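# Move spirit level from cable runway into lift's tool tray

## Task

Take the spirit level off the cable runway and put it in the tool tray hanging on the scissor lift's guardrail, so that all of it sits lower than the tray's rim and stays there without the robot holding it. The task fails if the level drops below the lift platform, if the robot falls over or ends leaning, or if anything is knocked out of the work area or onto the floor.

## Robot and tools

Robot: LinearBot, an omnidirectional wheeled base with a column about 1.75 m high. A carriage slides on the column (lift_m, 0 to 1 m) and carries two identical six-joint arms, left and right, each with a two-finger gripper. Arm bases sit about 0.57 m + lift_m above the floor, at x 0.27 m and y +0.33 (left) or -0.33 (right) from the carriage. Carriage parts hang roughly 0.15 m below the arm bases. Reach is about 0.78 m from the shoulder but only about 0.38 m downward. A hand is about 0.16 m long and 0.1 m wide (0.14 m open). Parked arm: joints 1-6 = 0, 0.05, 0.05, 1.45, 0, 0; robot then about 0.95 m wide, 0.7 m long.

Cameras: carriage_camera (fixed, facing forward, tilted about 20 degrees down), left_wrist_camera and right_wrist_camera (looking out past the fingertips). Calibration lines give K, distortion D and T_world_to_cam, where world means the base frame; wrist camera poses carry extra error from joint readings.

Frames: base frame has its origin on the floor below the base centre, x forward, y left, z up. left_hand and right_hand report the point between each hand's finger pads in this frame; quat_wxyz maps base axes to hand axes (hand z runs along the fingers, fingers open along hand y; a hand pointing straight up with joints 1, 5, 6 at 0 gives (1, 0, 0, 0)). Odometry frame is the base frame at scene start; base_odometry counts wheel turns, so slip looks like motion; heading is left-positive, -3.142 to 3.142.

execute_actions(actions, cameras): actions is a list holding one action or nothing (empty just reports state and images). An action may have "base", "joints", or both; they start together.
- base: exactly one key, a relative offset from where the base last measured itself: translate_m (metres, forward +, -2 to 2), strafe_m (metres, left +, -2 to 2) or rotate_rad (radians, counter-clockwise +, -6.3 to 6.3).
- joints: a single dictionary keyed by joint name covering both arms and the lift; each value is an absolute target, not an offset. lift_m 0 to 1 m. For each side (left_ / right_): joint1_rad -2.617 to 3.054 (yaw about vertical, 0 ahead, + to the left); joint2_rad 0 to 3.141 (shoulder: 0 upper arm level pointing back, 1.57 vertical, 3.14 level forward); joint3_rad 0 to 3.141 (elbow, 0 folded, 3.14 straight); joint4_rad -1.57 to 1.57 (wrist pitch, + lifts fingertips); joint5_rad -1.57 to 1.57 (wrist yaw, + swings fingertips to the RIGHT, opposite to joint1); joint6_rad -2.094 to 2.094 (roll about finger axis, + clockwise viewed from the forearm); gripper_m 0 to 0.093 m pad gap. Done tolerances: lift 0.004, joints1 0.02, joints2-3 0.055, joint4 0.04, joints5-6 0.02, gripper 0.004. Arm speed up to 1.8 rad/s (joints 1-3), 2.7 rad/s (4-6); no action runs past 15 s. Unknown keys or out-of-range numbers reject the whole call. Joints left out may keep pushing toward earlier targets.
cameras: list of names or ["all"]; null/omitted means all, [] none. The pictures line gives image order.

wait(seconds 0 to 10): nothing new commanded; returns state and images. zoom_image(camera, region [x0,y0,x1,y1] pixels, at most 504x504) enlarges part of the newest full image. read_manual(section "licences") only gives licence text. finished_scene(scene): pass the current scene number; irreversible, and the result tells if the goal held. Replying without any tool call ends everything.

Reading results: base_status and joint_status: "done"; "off_target" (stopped short, may still push); "contact_stop" or "time_out" (target dropped, holds where it stopped); "joint command not followed" plus a cause means a self-collision check blocked that arm (gripper still moves; targets may be retried on later actions); "limit_stop_at_motor_heat" after a heat stop. A holding gripper usually shows off_target. on_its_own lists uncommanded behaviour; "held at" is the held target. motor_effort is percent of maximum, + toward higher values, bracket = peak; readings are biased and noisy. Lift effort falling as the lift lowers means the hand or load is resting on something. drive_wheels larger at rest than after a free move means the base is still pressing. "ARM HIT" means a hard self-hit. Motor temperatures are listed per arm; MOTOR HOT from 75 °C, a 10 s arm stop at 90 °C, the arm goes limp at 100 °C. Stretched arms heat quickly even empty.

Cautions: base contact stops come late or not at all; after a blocked drive, back off about 0.2 m along the path (or turn back), repeat if still pressed. The column can strike a table edge the base slips under; reversing into one can topple the robot. Arms have no contact stop and snap to targets when freed. Hand readings drift at long reach; about 1 kg sags a level hand 10-17 cm. Tipping is likeliest with a high carriage, extended arms, loads, pulling or sudden stops; only images reveal a lean. Never let arms press or bang on each other; to untangle, move the blocked arm clear first, the other in a later call. Loose objects may be nudged occasionally. Avoid drops, slams and hard pushes. The sim keeps running while you think, holding the last command.

Each tool is called after "Call:" as name([rows], argument=value, ...), one row to a line, values as JSON.

## Session

Call:
execute_actions(actions=[])

Scene clock: 0.00 s.
Motor temperatures (°C, as the motors report them): left_arm=[22 21 20 20 21 22] | right_arm=[22 21 21 21 19 19]
base_odometry: x=+0.000 y=+0.000 heading=+0.000 (m, m, rad; odometry frame)
base_status: not commanded
joint_positions: lift_m=+0.302 left_joint1_rad=-0.019 left_joint2_rad=+0.042 left_joint3_rad=+0.050 left_joint4_rad=+1.414 left_joint5_rad=-0.026 left_joint6_rad=-0.027 left_gripper_m=+0.095 right_joint1_rad=-0.005 right_joint2_rad=+0.015 right_joint3_rad=+0.023 right_joint4_rad=+1.476 right_joint5_rad=-0.017 right_joint6_rad=-0.046 right_gripper_m=+0.095
joint_status: not commanded
motor_effort: lift_m=+23 drive_wheels=+3 (%)
left_hand: x=+0.3155 y=+0.3413 z=+1.3044 quat_wxyz=(+0.997, -0.013, +0.075, -0.022) (m; base frame)
right_hand: x=+0.2999 y=-0.3347 z=+1.2992 quat_wxyz=(+0.999, -0.009, +0.043, -0.025) (m; base frame)
pictures: carriage_camera, left_wrist_camera, right_wrist_camera
Images, in order (width x height): carriage_camera 896x504, left_wrist_camera 896x504, right_wrist_camera 896x504.

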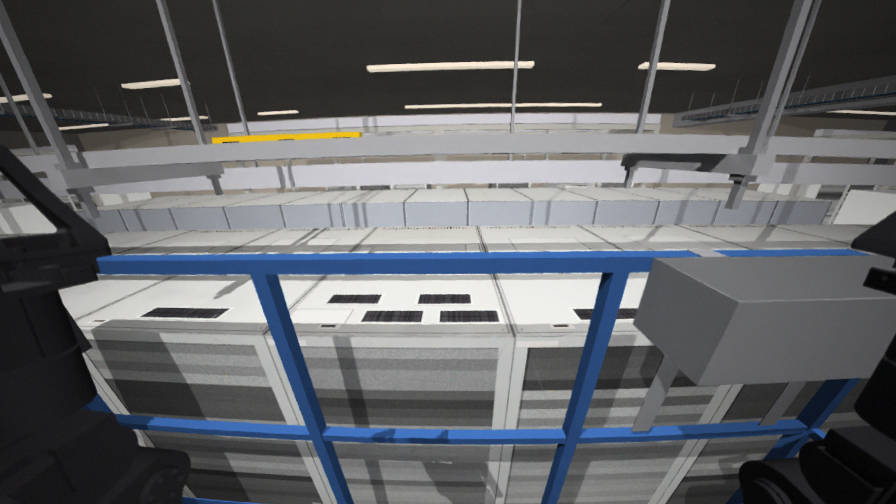

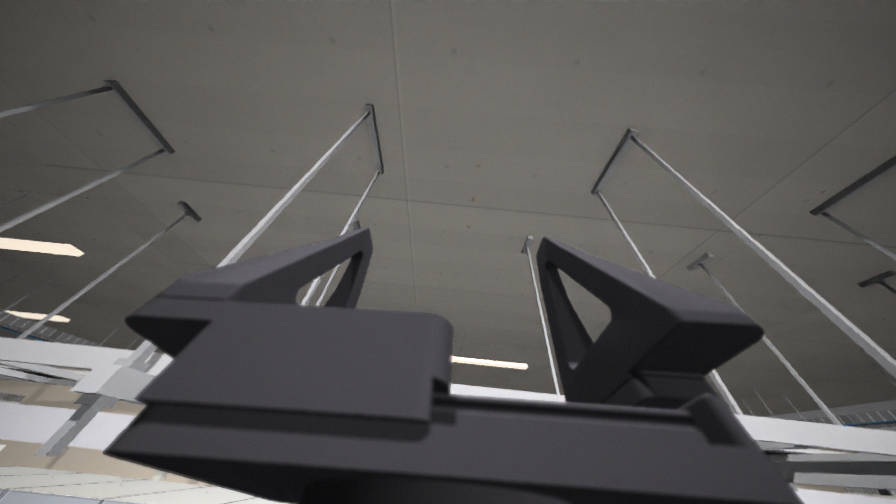

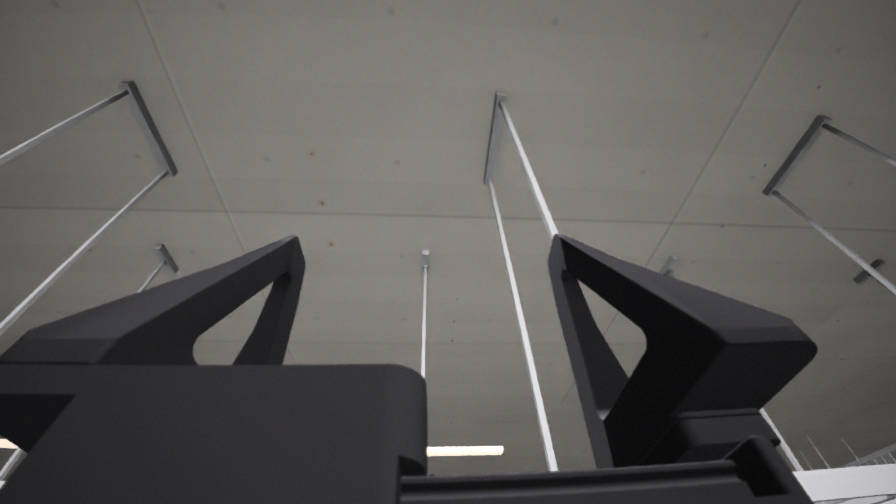

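Call:
execute_actions([
  {"joints":{"lift_m":0.6}},
], cameras=["carriage_camera"])

Call:
zoom_image(camera="carriage_camera", region=[100, 100, 500, 325])

Scene clock: 2.03 s.
Motor temperatures (°C, as the motors report them): left_arm=[22 21 20 20 21 22] | right_arm=[22 22 21 21 19 19]
base_odometry: x=+0.000 y=+0.000 heading=+0.000 (m, m, rad; odometry frame)
base_status: not commanded
joint_positions: lift_m=+0.600 left_joint1_rad=-0.019 left_joint2_rad=+0.042 left_joint3_rad=+0.050 left_joint4_rad=+1.414 left_joint5_rad=-0.026 left_joint6_rad=-0.027 left_gripper_m=+0.095 right_joint1_rad=-0.005 right_joint2_rad=+0.015 right_joint3_rad=+0.023 right_joint4_rad=+1.476 right_joint5_rad=-0.017 right_joint6_rad=-0.046 right_gripper_m=+0.095
joint_status: all done
motor_effort: lift_m=+24(29) drive_wheels=+0(0) (%)
left_hand: x=+0.3155 y=+0.3413 z=+1.6023 quat_wxyz=(+0.997, -0.013, +0.075, -0.022) (m; base frame)
right_hand: x=+0.2999 y=-0.3347 z=+1.5971 quat_wxyz=(+0.999, -0.009, +0.043, -0.025) (m; base frame)
pictures: carriage_camera
camera_calibration (this result's frames):
carriage_camera: T_world_to_cam=[[0.0565082, -0.998243, -0.0178249, 0.0148309], [-0.361133, -0.00379179, -0.932507, 1.54268], [0.930801, 0.0591314, -0.360712, 0.402347], [0, 0, 0, 1]] pos_world=[0.18177, -0.00313698, 1.58396]
Images, in order (width x height): carriage_camera 896x504.

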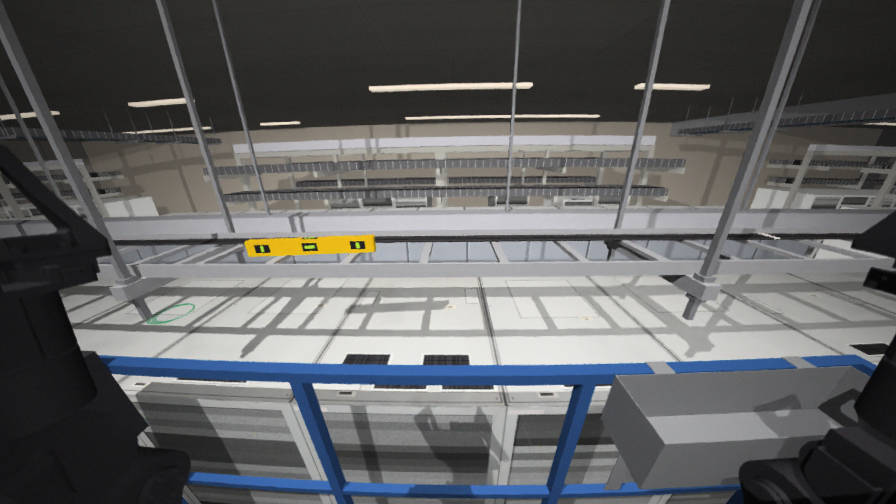

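Region (100, 100, 500, 325) of carriage_camera's 896x504 image, scaled by 1.260, with more detail than that image has; it fills the top 284 rows of this view, and the rest is white.

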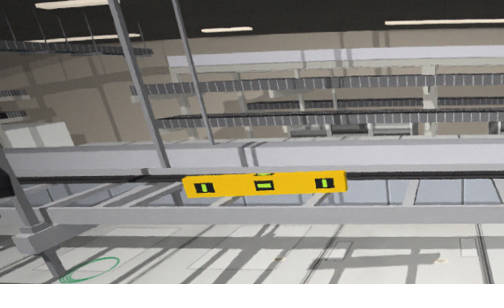

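Call:
execute_actions([
  {"base":{"rotate_rad":0.11},"joints":{"lift_m":0.8,"left_joint1_rad":0.0,"left_joint2_rad":2.3,"left_joint3_rad":2.33,"left_joint4_rad":-1.57,"left_joint5_rad":0,"left_joint6_rad":0,"left_gripper_m":0.093}},
])

Scene clock: 6.33 s.
Motor temperatures (°C, as the motors report them): left_arm=[22 22 20 20 21 22] | right_arm=[22 22 22 22 19 19]
base_odometry: x=+0.000 y=+0.000 heading=+0.109 (m, m, rad; odometry frame)
base_status: done
joint_positions: lift_m=+0.800 left_joint1_rad=-0.010 left_joint2_rad=+2.299 left_joint3_rad=+2.312 left_joint4_rad=-1.559 left_joint5_rad=-0.003 left_joint6_rad=-0.004 left_gripper_m=+0.093 right_joint1_rad=-0.005 right_joint2_rad=+0.015 right_joint3_rad=+0.023 right_joint4_rad=+1.476 right_joint5_rad=-0.017 right_joint6_rad=-0.046 right_gripper_m=+0.095
joint_status: all done
motor_effort: lift_m=+24(29) drive_wheels=+10(11) (%)
left_hand: x=+0.7241 y=+0.3334 z=+1.5008 quat_wxyz=(+0.013, +0.003, +1.000, +0.001) (m; base frame)
right_hand: x=+0.2999 y=-0.3347 z=+1.7971 quat_wxyz=(+0.999, -0.009, +0.043, -0.025) (m; base frame)
pictures: carriage_camera, left_wrist_camera, right_wrist_camera
camera_calibration (this result's frames):
carriage_camera: T_world_to_cam=[[0.0565082, -0.998243, -0.0178249, 0.0183967], [-0.361133, -0.00379179, -0.932507, 1.72923], [0.930801, 0.0591314, -0.360712, 0.474507], [0, 0, 0, 1]] pos_world=[0.18177, -0.00313698, 1.78401]
left_wrist_camera: T_world_to_cam=[[0.0219125, -0.998709, -0.0458309, 0.38728], [-0.798528, -0.0450667, 0.600268, -0.304236], [-0.601559, 0.0234439, -0.798484, 1.74932], [0, 0, 0, 1]] pos_world=[0.800894, 0.332058, 1.59718]
right_wrist_camera: T_world_to_cam=[[-0.0705696, -0.997432, -0.0122132, -0.300604], [0.73367, -0.0436049, -0.678106, 0.986556], [0.675832, -0.0568141, 0.734863, -1.42202], [0, 0, 0, 1]] pos_world=[0.216027, -0.337604, 1.71031]
Images, in order (width x height): carriage_camera 896x504, left_wrist_camera 896x504, right_wrist_camera 896x504.

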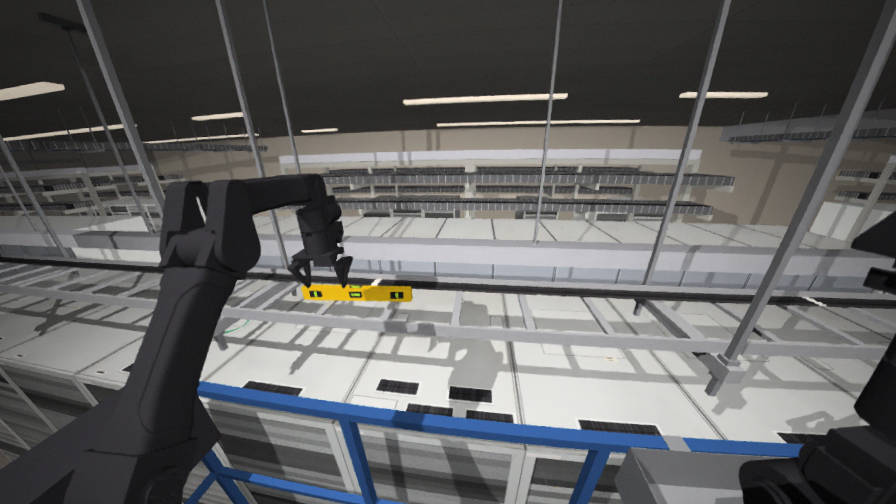

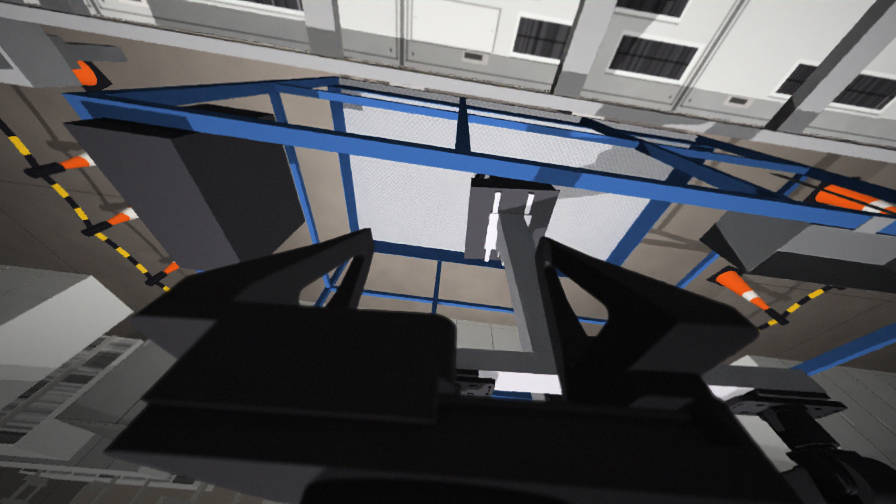

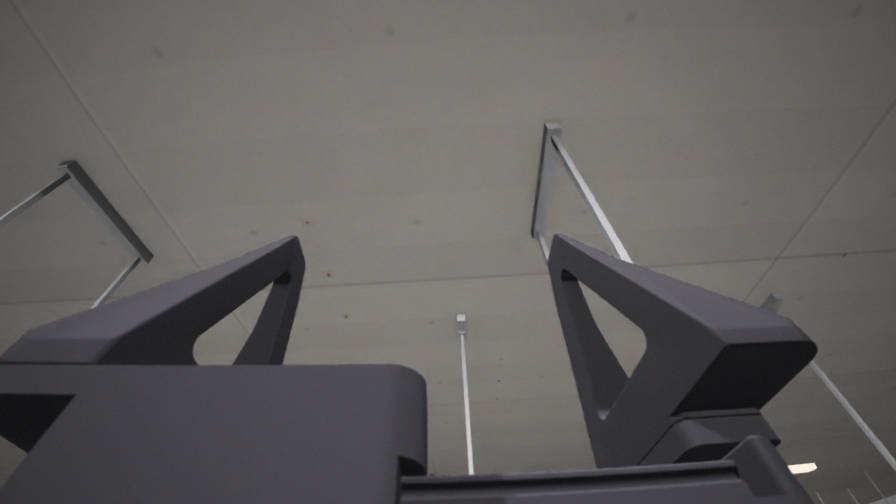

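Call:
execute_actions([
  {"base":{"translate_m":0.19},"joints":{"left_joint6_rad":1.57}},
], cameras=["carriage_camera","left_wrist_camera"])

Scene clock: 10.00 s.
Motor temperatures (°C, as the motors report them): left_arm=[22 24 21 20 21 22] | right_arm=[22 22 22 22 19 19]
base_odometry: x=+0.189 y=+0.021 heading=+0.110 (m, m, rad; odometry frame)
base_status: done
joint_positions: lift_m=+0.800 left_joint1_rad=-0.009 left_joint2_rad=+2.299 left_joint3_rad=+2.312 left_joint4_rad=-1.562 left_joint5_rad=-0.003 left_joint6_rad=+1.564 left_gripper_m=+0.093 right_joint1_rad=-0.005 right_joint2_rad=+0.015 right_joint3_rad=+0.023 right_joint4_rad=+1.477 right_joint5_rad=-0.017 right_joint6_rad=-0.046 right_gripper_m=+0.095
joint_status: all done
motor_effort: lift_m=+24(24) drive_wheels=-8(12) (%)
left_hand: x=+0.7234 y=+0.3341 z=+1.5008 quat_wxyz=(+0.007, +0.708, +0.706, +0.009) (m; base frame)
right_hand: x=+0.2998 y=-0.3347 z=+1.7971 quat_wxyz=(+0.999, -0.009, +0.043, -0.025) (m; base frame)
pictures: carriage_camera, left_wrist_camera
camera_calibration (this result's frames):
carriage_camera: T_world_to_cam=[[0.0565082, -0.998243, -0.0178249, 0.0183967], [-0.361133, -0.00379179, -0.932507, 1.72923], [0.930801, 0.0591314, -0.360712, 0.474507], [0, 0, 0, 1]] pos_world=[0.18177, -0.00313698, 1.78401]
left_wrist_camera: T_world_to_cam=[[-0.997504, -0.0247153, -0.0661466, 0.830496], [-0.060542, 0.781476, 0.620992, -1.14589], [0.0363439, 0.623446, -0.781021, 1.06072], [0, 0, 0, 1]] pos_world=[0.720498, 0.254709, 1.59497]
Images, in order (width x height): carriage_camera 896x504, left_wrist_camera 896x504.

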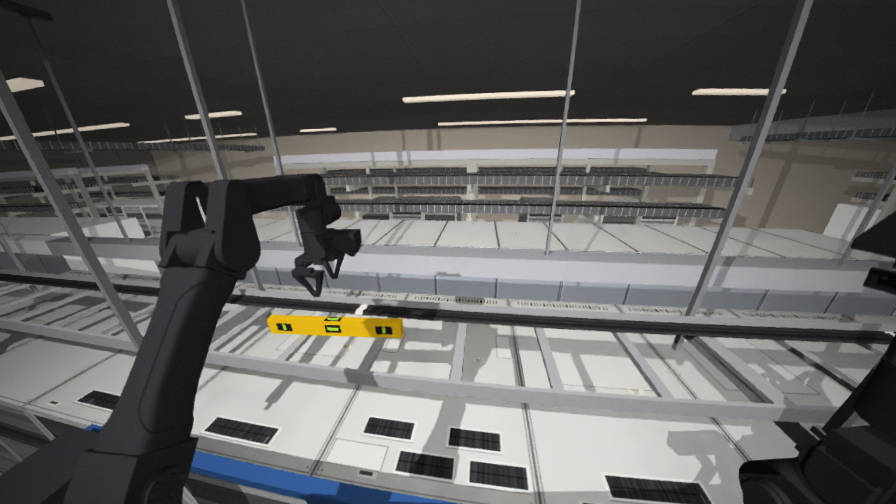

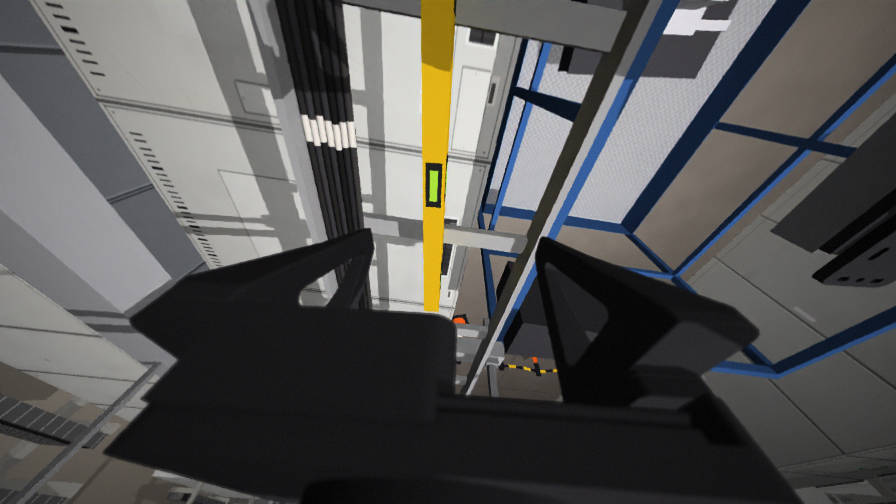

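Call:
execute_actions([
  {"base":{"translate_m":0.015},"joints":{"lift_m":0.68}},
], cameras=["carriage_camera","left_wrist_camera"])

Scene clock: 11.50 s.
Motor temperatures (°C, as the motors report them): left_arm=[22 24 21 20 21 22] | right_arm=[22 22 22 22 19 19]
base_odometry: x=+0.204 y=+0.023 heading=+0.110 (m, m, rad; odometry frame)
base_status: done
joint_positions: lift_m=+0.680 left_joint1_rad=-0.009 left_joint2_rad=+2.305 left_joint3_rad=+2.320 left_joint4_rad=-1.564 left_joint5_rad=-0.003 left_joint6_rad=+1.564 left_gripper_m=+0.093 right_joint1_rad=-0.005 right_joint2_rad=+0.015 right_joint3_rad=+0.023 right_joint4_rad=+1.477 right_joint5_rad=-0.017 right_joint6_rad=-0.046 right_gripper_m=+0.095
joint_status: all done
motor_effort: lift_m=+21(20) drive_wheels=-6(12) (%)
left_hand: x=+0.7244 y=+0.3341 z=+1.3805 quat_wxyz=(+0.007, +0.708, +0.706, +0.009) (m; base frame)
right_hand: x=+0.2997 y=-0.3347 z=+1.6774 quat_wxyz=(+0.999, -0.009, +0.043, -0.025) (m; base frame)
pictures: carriage_camera, left_wrist_camera
camera_calibration (this result's frames):
carriage_camera: T_world_to_cam=[[0.0565082, -0.998243, -0.0178249, 0.0162622], [-0.361133, -0.00379179, -0.932507, 1.61756], [0.930801, 0.0591314, -0.360712, 0.431312], [0, 0, 0, 1]] pos_world=[0.18177, -0.00313698, 1.66426]
left_wrist_camera: T_world_to_cam=[[-0.997513, -0.0243343, -0.0661459, 0.823471], [-0.0602434, 0.781493, 0.620998, -1.07137], [0.036581, 0.623439, -0.781016, 0.966582], [0, 0, 0, 1]] pos_world=[0.721522, 0.2547, 1.4747]
Images, in order (width x height): carriage_camera 896x504, left_wrist_camera 896x504.

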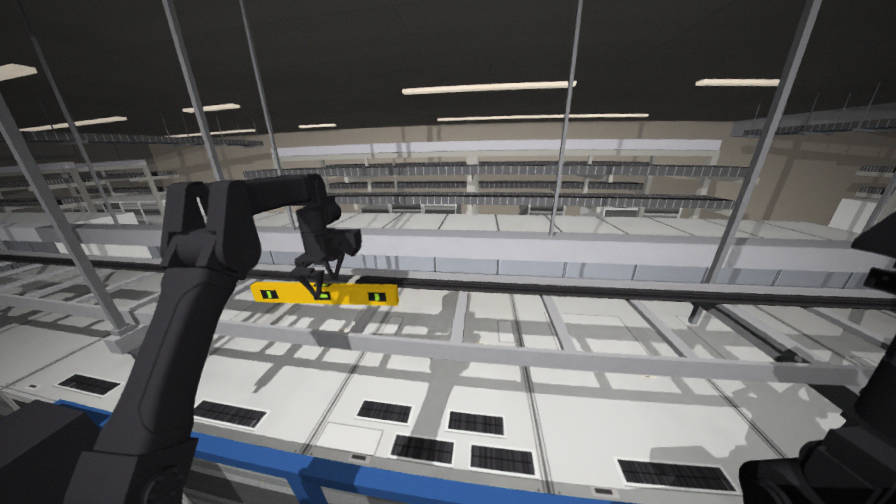

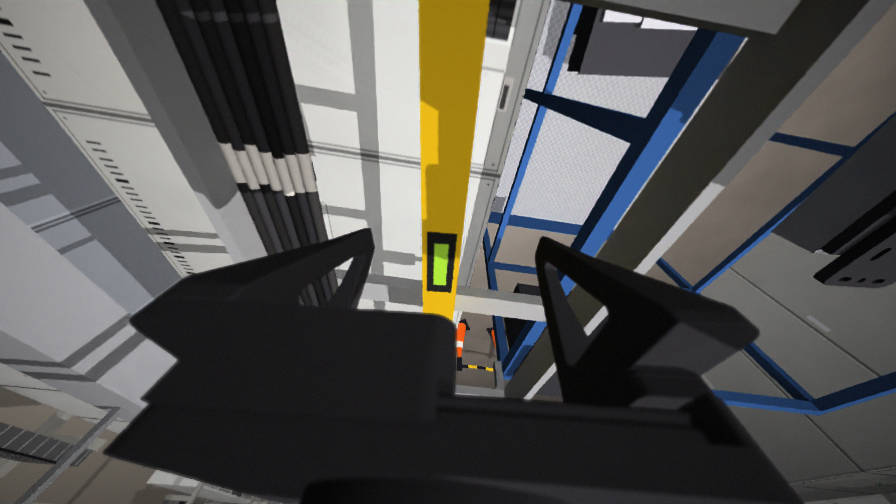

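Call:
execute_actions([
  {"joints":{"lift_m":0.625}},
], cameras=["carriage_camera","left_wrist_camera"])

Call:
execute_actions([
  {"joints":{"left_gripper_m":0.0}},
], cameras=["carriage_camera","left_wrist_camera"])

Scene clock: 12.63 s.
Motor temperatures (°C, as the motors report them): left_arm=[22 25 21 20 21 22] | right_arm=[22 22 22 22 19 19]
base_odometry: x=+0.204 y=+0.023 heading=+0.110 (m, m, rad; odometry frame)
base_status: not commanded
joint_positions: lift_m=+0.625 left_joint1_rad=-0.009 left_joint2_rad=+2.307 left_joint3_rad=+2.320 left_joint4_rad=-1.565 left_joint5_rad=-0.003 left_joint6_rad=+1.564 left_gripper_m=+0.093 right_joint1_rad=-0.005 right_joint2_rad=+0.015 right_joint3_rad=+0.023 right_joint4_rad=+1.477 right_joint5_rad=-0.017 right_joint6_rad=-0.046 right_gripper_m=+0.095
joint_status: all done
motor_effort: lift_m=+21(22) drive_wheels=-6(3) (%)
left_hand: x=+0.7243 y=+0.3341 z=+1.3247 quat_wxyz=(+0.006, +0.708, +0.706, +0.008) (m; base frame)
right_hand: x=+0.2997 y=-0.3347 z=+1.6224 quat_wxyz=(+0.999, -0.009, +0.043, -0.025) (m; base frame)
pictures: carriage_camera, left_wrist_camera
camera_calibration (this result's frames):
carriage_camera: T_world_to_cam=[[0.0565082, -0.998243, -0.0178249, 0.0152826], [-0.361133, -0.00379179, -0.932507, 1.56631], [0.930801, 0.0591314, -0.360712, 0.411488], [0, 0, 0, 1]] pos_world=[0.18177, -0.00313698, 1.6093]
left_wrist_camera: T_world_to_cam=[[-0.997686, -0.0243328, -0.0634826, 0.816217], [-0.0585849, 0.781479, 0.621175, -1.03817], [0.0344954, 0.623457, -0.781097, 0.924637], [0, 0, 0, 1]] pos_world=[0.721611, 0.254699, 1.41893]
Images, in order (width x height): carriage_camera 896x504, left_wrist_camera 896x504.

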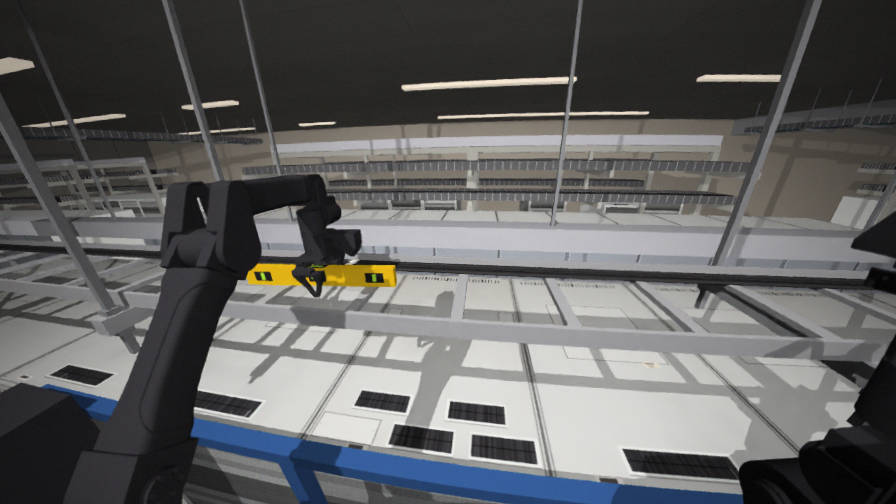

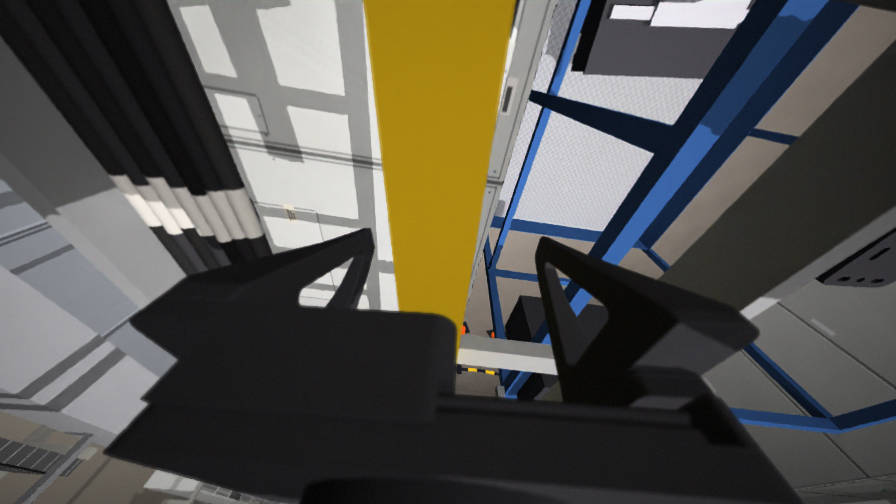

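Scene clock: 13.37 s.
Motor temperatures (°C, as the motors report them): left_arm=[22 25 21 20 21 22] | right_arm=[22 22 22 22 19 19]
base_odometry: x=+0.204 y=+0.023 heading=+0.110 (m, m, rad; odometry frame)
base_status: not commanded
joint_positions: lift_m=+0.625 left_joint1_rad=-0.009 left_joint2_rad=+2.307 left_joint3_rad=+2.320 left_joint4_rad=-1.560 left_joint5_rad=-0.002 left_joint6_rad=+1.565 left_gripper_m=+0.021 right_joint1_rad=-0.005 right_joint2_rad=+0.015 right_joint3_rad=+0.023 right_joint4_rad=+1.477 right_joint5_rad=-0.017 right_joint6_rad=-0.046 right_gripper_m=+0.095
joint_status: left_gripper_m off_target (ended at +0.021, target +0.000)
motor_effort: lift_m=+21(22) drive_wheels=-6(7) (%)
left_hand: x=+0.7255 y=+0.3340 z=+1.3248 quat_wxyz=(+0.008, +0.708, +0.706, +0.009) (m; base frame)
right_hand: x=+0.2997 y=-0.3347 z=+1.6224 quat_wxyz=(+0.999, -0.009, +0.043, -0.025) (m; base frame)
pictures: carriage_camera, left_wrist_camera
camera_calibration (this result's frames):
carriage_camera: T_world_to_cam=[[0.0565082, -0.998243, -0.0178249, 0.0152826], [-0.361133, -0.00379179, -0.932507, 1.56631], [0.930801, 0.0591314, -0.360712, 0.411488], [0, 0, 0, 1]] pos_world=[0.18177, -0.00313698, 1.6093]
left_wrist_camera: T_world_to_cam=[[-0.997369, -0.0239883, -0.0684027, 0.823603], [-0.0613473, 0.781998, 0.620255, -1.03496], [0.038612, 0.622819, -0.781412, 0.922349], [0, 0, 0, 1]] pos_world=[0.722331, 0.254634, 1.41901]
Images, in order (width x height): carriage_camera 896x504, left_wrist_camera 896x504.

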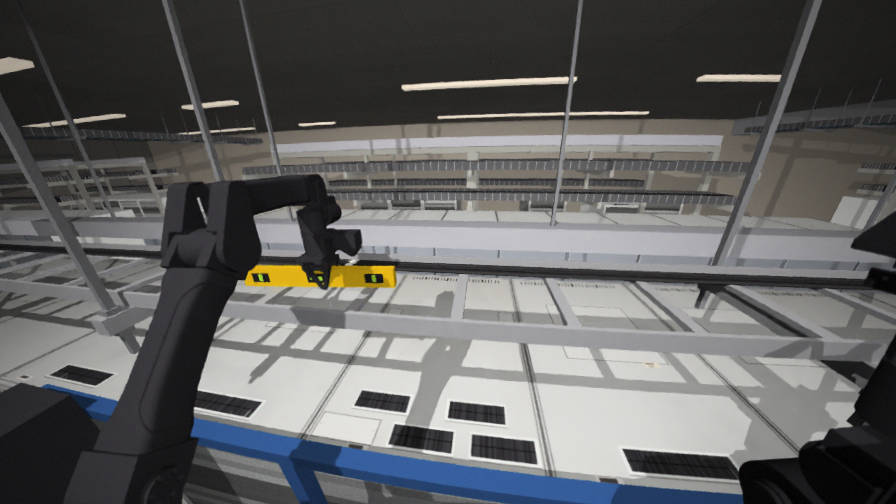

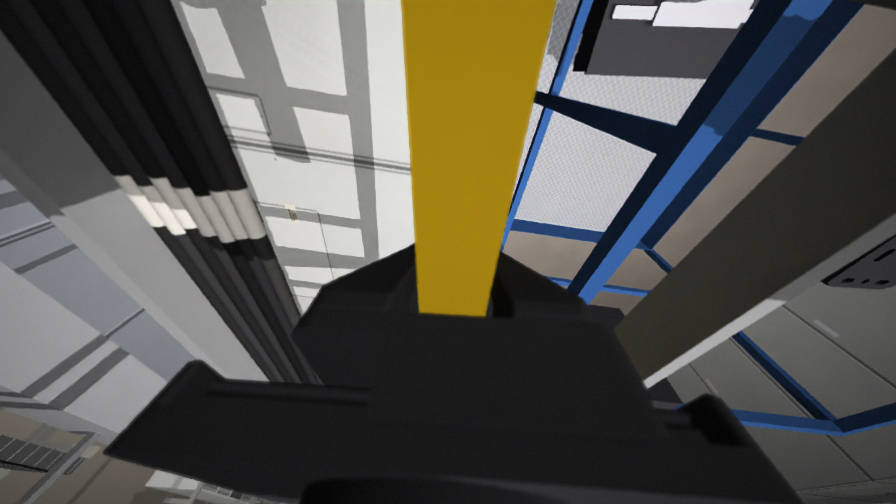

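Call:
execute_actions([
  {"joints":{"lift_m":0.78}},
], cameras=["carriage_camera"])

Call:
execute_actions([
  {"base":{"translate_m":-0.2}},
], cameras=["carriage_camera","left_wrist_camera"])

Scene clock: 14.73 s.
Motor temperatures (°C, as the motors report them): left_arm=[22 26 21 20 21 22] | right_arm=[22 22 22 22 19 19]
base_odometry: x=+0.204 y=+0.023 heading=+0.110 (m, m, rad; odometry frame)
base_status: not commanded
joint_positions: lift_m=+0.780 left_joint1_rad=-0.009 left_joint2_rad=+2.314 left_joint3_rad=+2.320 left_joint4_rad=-1.561 left_joint5_rad=+0.000 left_joint6_rad=+1.565 left_gripper_m=+0.021 right_joint1_rad=-0.005 right_joint2_rad=+0.015 right_joint3_rad=+0.023 right_joint4_rad=+1.477 right_joint5_rad=-0.017 right_joint6_rad=-0.046 right_gripper_m=+0.095
joint_status: all done
motor_effort: lift_m=+25(31) drive_wheels=+3(6) (%)
left_hand: x=+0.7252 y=+0.3336 z=+1.4765 quat_wxyz=(+0.006, +0.708, +0.706, +0.006) (m; base frame)
right_hand: x=+0.2997 y=-0.3347 z=+1.7771 quat_wxyz=(+0.999, -0.009, +0.043, -0.025) (m; base frame)
pictures: carriage_camera
camera_calibration (this result's frames):
carriage_camera: T_world_to_cam=[[0.0565082, -0.998243, -0.0178249, 0.0180389], [-0.361133, -0.00379179, -0.932507, 1.71051], [0.930801, 0.0591314, -0.360712, 0.467265], [0, 0, 0, 1]] pos_world=[0.18177, -0.00313698, 1.76393]
Images, in order (width x height): carriage_camera 896x504.

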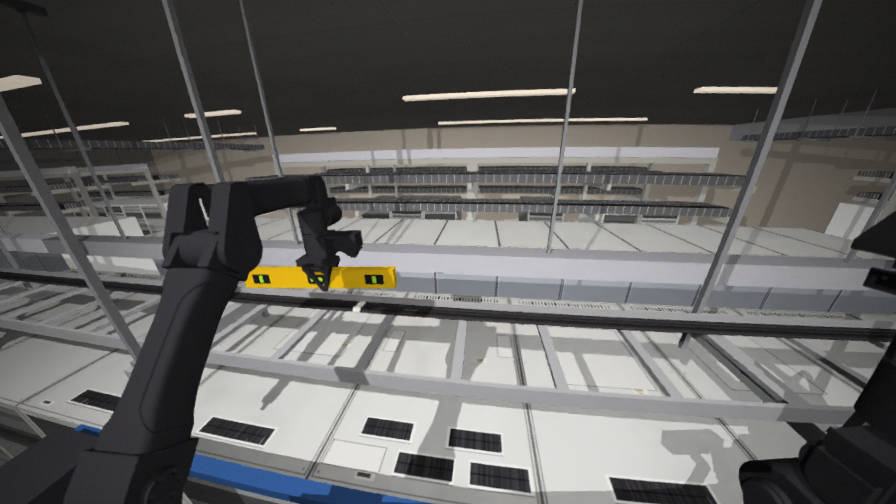

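Scene clock: 16.80 s.
Motor temperatures (°C, as the motors report them): left_arm=[22 27 22 20 21 22] | right_arm=[22 23 23 22 19 19]
base_odometry: x=+0.005 y=+0.001 heading=+0.111 (m, m, rad; odometry frame)
base_status: done
joint_positions: lift_m=+0.780 left_joint1_rad=-0.009 left_joint2_rad=+2.314 left_joint3_rad=+2.320 left_joint4_rad=-1.563 left_joint5_rad=+0.002 left_joint6_rad=+1.565 left_gripper_m=+0.021 right_joint1_rad=-0.005 right_joint2_rad=+0.015 right_joint3_rad=+0.023 right_joint4_rad=+1.477 right_joint5_rad=-0.017 right_joint6_rad=-0.046 right_gripper_m=+0.095
joint_status: not commanded
motor_effort: lift_m=+25(24) drive_wheels=+5(14) (%)
left_hand: x=+0.7247 y=+0.3334 z=+1.4764 quat_wxyz=(+0.006, +0.708, +0.706, +0.004) (m; base frame)
right_hand: x=+0.2998 y=-0.3347 z=+1.7770 quat_wxyz=(+0.999, -0.009, +0.043, -0.025) (m; base frame)
pictures: carriage_camera, left_wrist_camera
camera_calibration (this result's frames):
carriage_camera: T_world_to_cam=[[0.0565082, -0.998243, -0.0178249, 0.0180389], [-0.361133, -0.00379179, -0.932507, 1.71051], [0.930801, 0.0591314, -0.360712, 0.467265], [0, 0, 0, 1]] pos_world=[0.18177, -0.00313698, 1.76393]
left_wrist_camera: T_world_to_cam=[[-0.998024, -0.0241337, -0.0580169, 0.818387], [-0.0548993, 0.784072, 0.618237, -1.13101], [0.0305691, 0.6202, -0.783848, 1.05157], [0, 0, 0, 1]] pos_world=[0.722532, 0.254366, 1.57098]
Images, in order (width x height): carriage_camera 896x504, left_wrist_camera 896x504.

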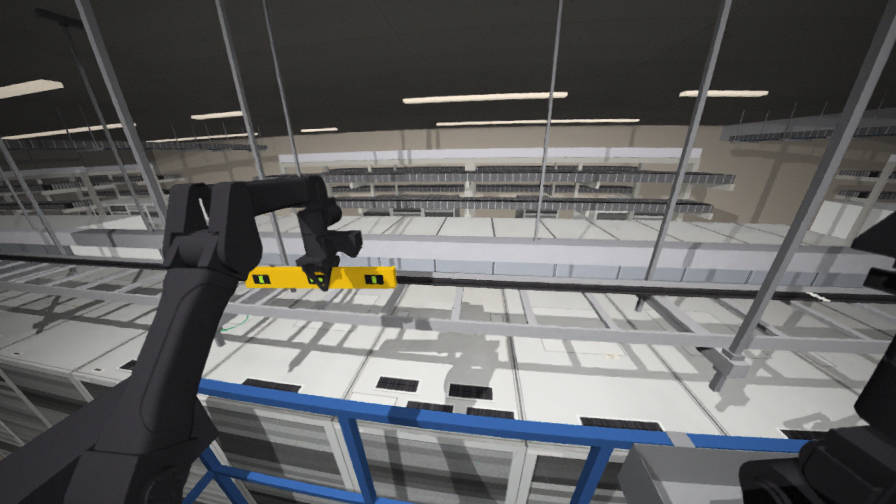

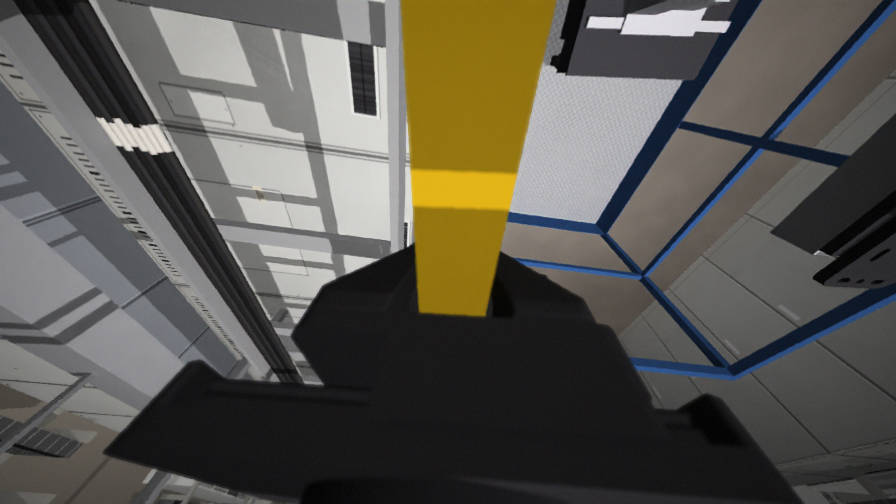

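Call:
execute_actions([
  {"base":{"rotate_rad":-0.10},"joints":{"lift_m":0.8}},
], cameras=[])

Call:
execute_actions([
  {"base":{"strafe_m":-0.5},"joints":{"left_joint1_rad":-0.5,"left_joint6_rad":1.07}},
])

Scene clock: 19.93 s.
Motor temperatures (°C, as the motors report them): left_arm=[22 29 22 20 21 22] | right_arm=[22 23 23 22 19 19]
base_odometry: x=+0.005 y=+0.001 heading=+0.011 (m, m, rad; odometry frame)
base_status: done
joint_positions: lift_m=+0.800 left_joint1_rad=-0.003 left_joint2_rad=+2.308 left_joint3_rad=+2.320 left_joint4_rad=-1.566 left_joint5_rad=+0.004 left_joint6_rad=+1.565 left_gripper_m=+0.021 right_joint1_rad=-0.005 right_joint2_rad=+0.015 right_joint3_rad=+0.023 right_joint4_rad=+1.476 right_joint5_rad=-0.017 right_joint6_rad=-0.046 right_gripper_m=+0.095
joint_status: all done
motor_effort: lift_m=+24(30) drive_wheels=-5(9) (%)
left_hand: x=+0.7241 y=+0.3357 z=+1.4987 quat_wxyz=(+0.007, +0.706, +0.708, +0.005) (m; base frame)
right_hand: x=+0.3000 y=-0.3346 z=+1.7971 quat_wxyz=(+0.999, -0.010, +0.043, -0.025) (m; base frame)
pictures: none
No camera images: the call's "cameras" was empty. Leave "cameras" out to get every camera's image.

Scene clock: 23.03 s.
Motor temperatures (°C, as the motors report them): left_arm=[22 30 22 20 21 22] | right_arm=[22 23 23 22 19 19]
base_odometry: x=+0.010 y=-0.499 heading=+0.011 (m, m, rad; odometry frame)
base_status: done
joint_positions: lift_m=+0.800 left_joint1_rad=-0.504 left_joint2_rad=+2.308 left_joint3_rad=+2.320 left_joint4_rad=-1.565 left_joint5_rad=+0.006 left_joint6_rad=+1.076 left_gripper_m=+0.021 right_joint1_rad=-0.005 right_joint2_rad=+0.015 right_joint3_rad=+0.023 right_joint4_rad=+1.476 right_joint5_rad=-0.017 right_joint6_rad=-0.046 right_gripper_m=+0.095
joint_status: all done
motor_effort: lift_m=+24(25) drive_wheels=-5(15) (%)
left_hand: x=+0.6682 y=+0.1211 z=+1.4987 quat_wxyz=(+0.009, +0.710, +0.704, +0.000) (m; base frame)
right_hand: x=+0.3000 y=-0.3347 z=+1.7971 quat_wxyz=(+0.999, -0.009, +0.043, -0.025) (m; base frame)
pictures: carriage_camera, left_wrist_camera, right_wrist_camera
camera_calibration (this result's frames):
carriage_camera: T_world_to_cam=[[0.0565082, -0.998243, -0.0178249, 0.0183958], [-0.361133, -0.00379179, -0.932507, 1.72918], [0.930801, 0.0591314, -0.360712, 0.474488], [0, 0, 0, 1]] pos_world=[0.18177, -0.00313698, 1.78395]
left_wrist_camera: T_world_to_cam=[[-0.998255, -0.0178272, -0.0563034, 0.754997], [-0.0484902, 0.791629, 0.609074, -0.972951], [0.0337134, 0.610741, -0.791112, 1.21234], [0, 0, 0, 1]] pos_world=[0.665629, 0.0432527, 1.5942]
right_wrist_camera: T_world_to_cam=[[-0.0705742, -0.997432, -0.0121881, -0.300642], [0.733411, -0.0436036, -0.678386, 0.987028], [0.676112, -0.0568155, 0.734605, -1.42166], [0, 0, 0, 1]] pos_world=[0.216087, -0.337604, 1.71028]
Images, in order (width x height): carriage_camera 896x504, left_wrist_camera 896x504, right_wrist_camera 896x504.

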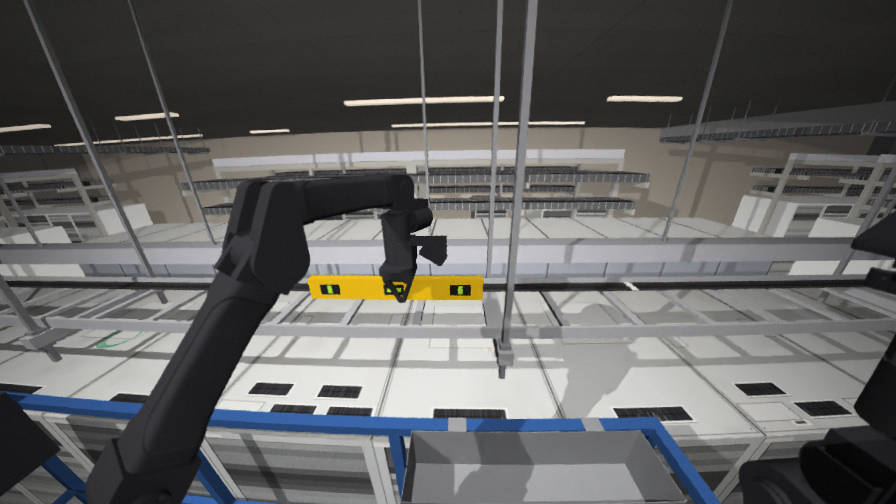

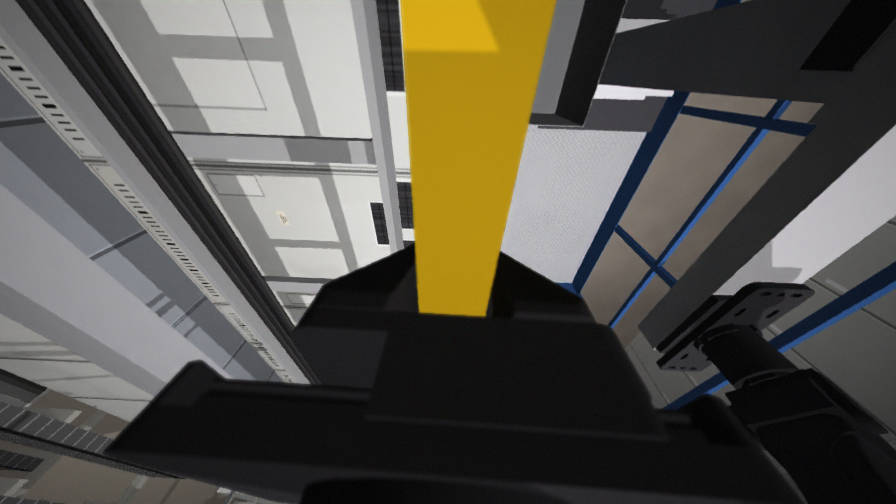

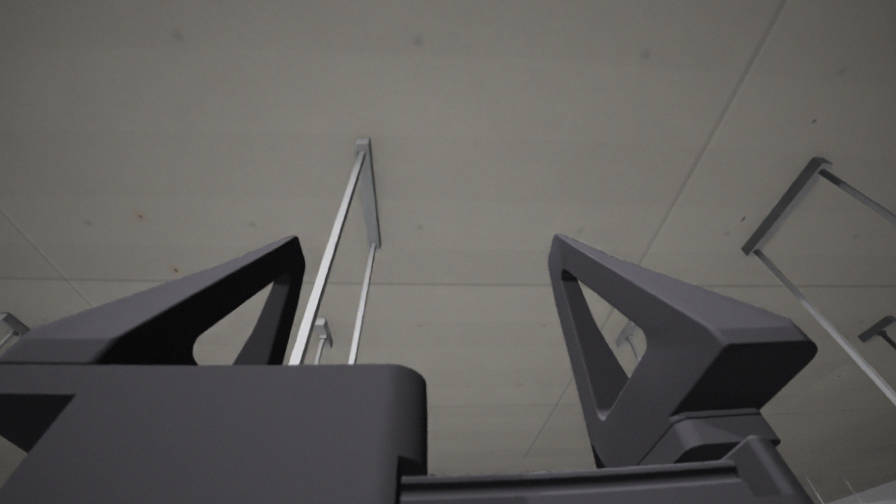

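Call:
execute_actions([
  {"joints":{"left_joint1_rad":-1.085,"left_joint6_rad":0.485,"left_joint2_rad":2.75,"left_joint3_rad":2.77}},
], cameras=["carriage_camera","left_wrist_camera"])

Call:
execute_actions([
  {"joints":{"lift_m":0.62}},
], cameras=["carriage_camera","left_wrist_camera"])

Scene clock: 25.57 s.
Motor temperatures (°C, as the motors report them): left_arm=[22 31 22 20 21 22] | right_arm=[22 23 23 22 19 19]
base_odometry: x=+0.010 y=-0.499 heading=+0.011 (m, m, rad; odometry frame)
base_status: not commanded
joint_positions: lift_m=+0.800 left_joint1_rad=-1.086 left_joint2_rad=+2.779 left_joint3_rad=+2.748 left_joint4_rad=-1.552 left_joint5_rad=+0.005 left_joint6_rad=+0.491 left_gripper_m=+0.021 right_joint1_rad=-0.005 right_joint2_rad=+0.015 right_joint3_rad=+0.023 right_joint4_rad=+1.476 right_joint5_rad=-0.017 right_joint6_rad=-0.046 right_gripper_m=+0.095
joint_status: all done
motor_effort: lift_m=+25(24) drive_wheels=-4(5) (%)
left_hand: x=+0.5152 y=-0.1147 z=+1.3865 quat_wxyz=(-0.007, +0.709, +0.705, -0.001) (m; base frame)
right_hand: x=+0.3000 y=-0.3347 z=+1.7971 quat_wxyz=(+0.999, -0.009, +0.043, -0.025) (m; base frame)
pictures: carriage_camera, left_wrist_camera
camera_calibration (this result's frames):
carriage_camera: T_world_to_cam=[[0.0565082, -0.998243, -0.0178249, 0.0183958], [-0.361133, -0.00379179, -0.932507, 1.72918], [0.930801, 0.0591314, -0.360712, 0.474488], [0, 0, 0, 1]] pos_world=[0.18177, -0.00313698, 1.78395]
left_wrist_camera: T_world_to_cam=[[-0.999221, -0.019947, -0.0340545, 0.561062], [-0.0369083, 0.777889, 0.627318, -0.758144], [0.0139775, 0.628086, -0.778019, 1.2667], [0, 0, 0, 1]] pos_world=[0.514938, -0.19465, 1.48022]
Images, in order (width x height): carriage_camera 896x504, left_wrist_camera 896x504.

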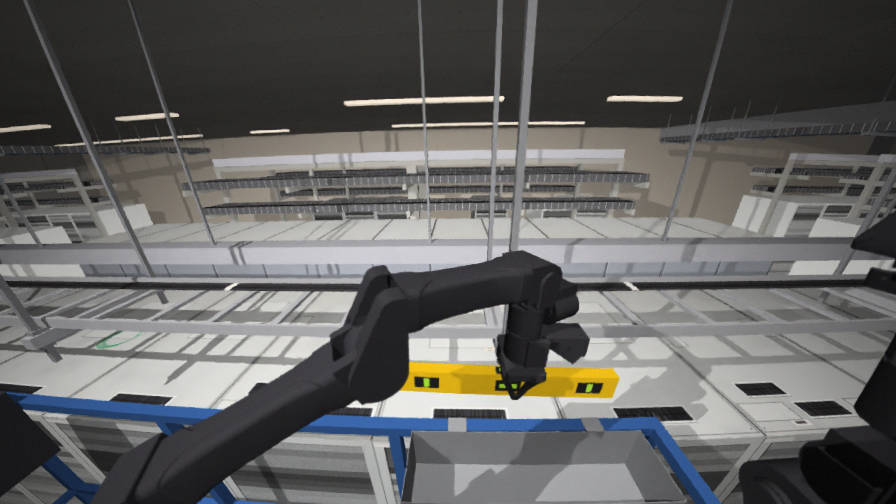

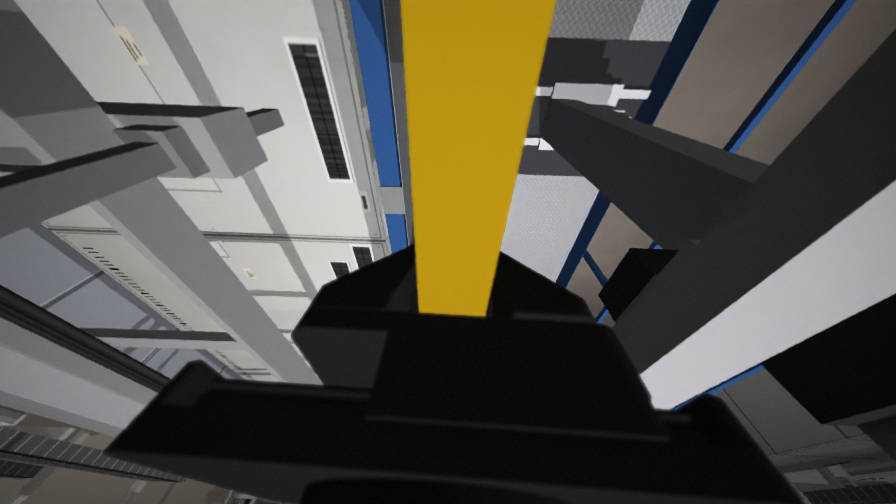

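Scene clock: 26.83 s.
Motor temperatures (°C, as the motors report them): left_arm=[22 32 23 20 21 22] | right_arm=[22 23 24 22 19 19]
base_odometry: x=+0.010 y=-0.499 heading=+0.011 (m, m, rad; odometry frame)
base_status: not commanded
joint_positions: lift_m=+0.620 left_joint1_rad=-1.086 left_joint2_rad=+2.770 left_joint3_rad=+2.754 left_joint4_rad=-1.555 left_joint5_rad=+0.002 left_joint6_rad=+0.490 left_gripper_m=+0.021 right_joint1_rad=-0.005 right_joint2_rad=+0.015 right_joint3_rad=+0.023 right_joint4_rad=+1.476 right_joint5_rad=-0.017 right_joint6_rad=-0.046 right_gripper_m=+0.095
joint_status: all done
motor_effort: lift_m=+22(24) drive_wheels=-4(4) (%)
left_hand: x=+0.5163 y=-0.1157 z=+1.2126 quat_wxyz=(+0.000, +0.709, +0.705, -0.001) (m; base frame)
right_hand: x=+0.3000 y=-0.3347 z=+1.6174 quat_wxyz=(+0.999, -0.009, +0.043, -0.025) (m; base frame)
pictures: carriage_camera, left_wrist_camera
camera_calibration (this result's frames):
carriage_camera: T_world_to_cam=[[0.0565082, -0.998243, -0.0178249, 0.0151928], [-0.361133, -0.00379179, -0.932507, 1.56162], [0.930801, 0.0591314, -0.360712, 0.409671], [0, 0, 0, 1]] pos_world=[0.18177, -0.00313698, 1.60426]
left_wrist_camera: T_world_to_cam=[[-0.998878, -0.0214293, -0.0422433, 0.565808], [-0.0430187, 0.783688, 0.619663, -0.635156], [0.0198266, 0.620785, -0.78373, 1.13507], [0, 0, 0, 1]] pos_world=[0.515344, -0.194744, 1.30707]
Images, in order (width x height): carriage_camera 896x504, left_wrist_camera 896x504.

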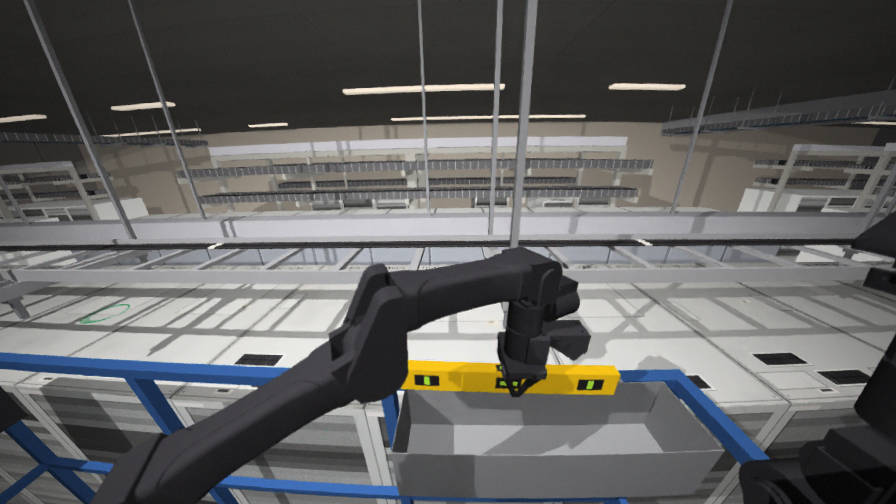

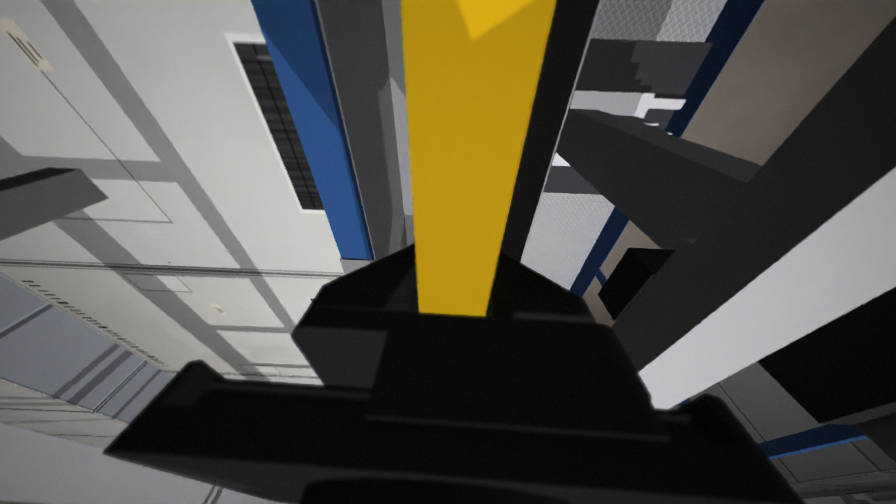

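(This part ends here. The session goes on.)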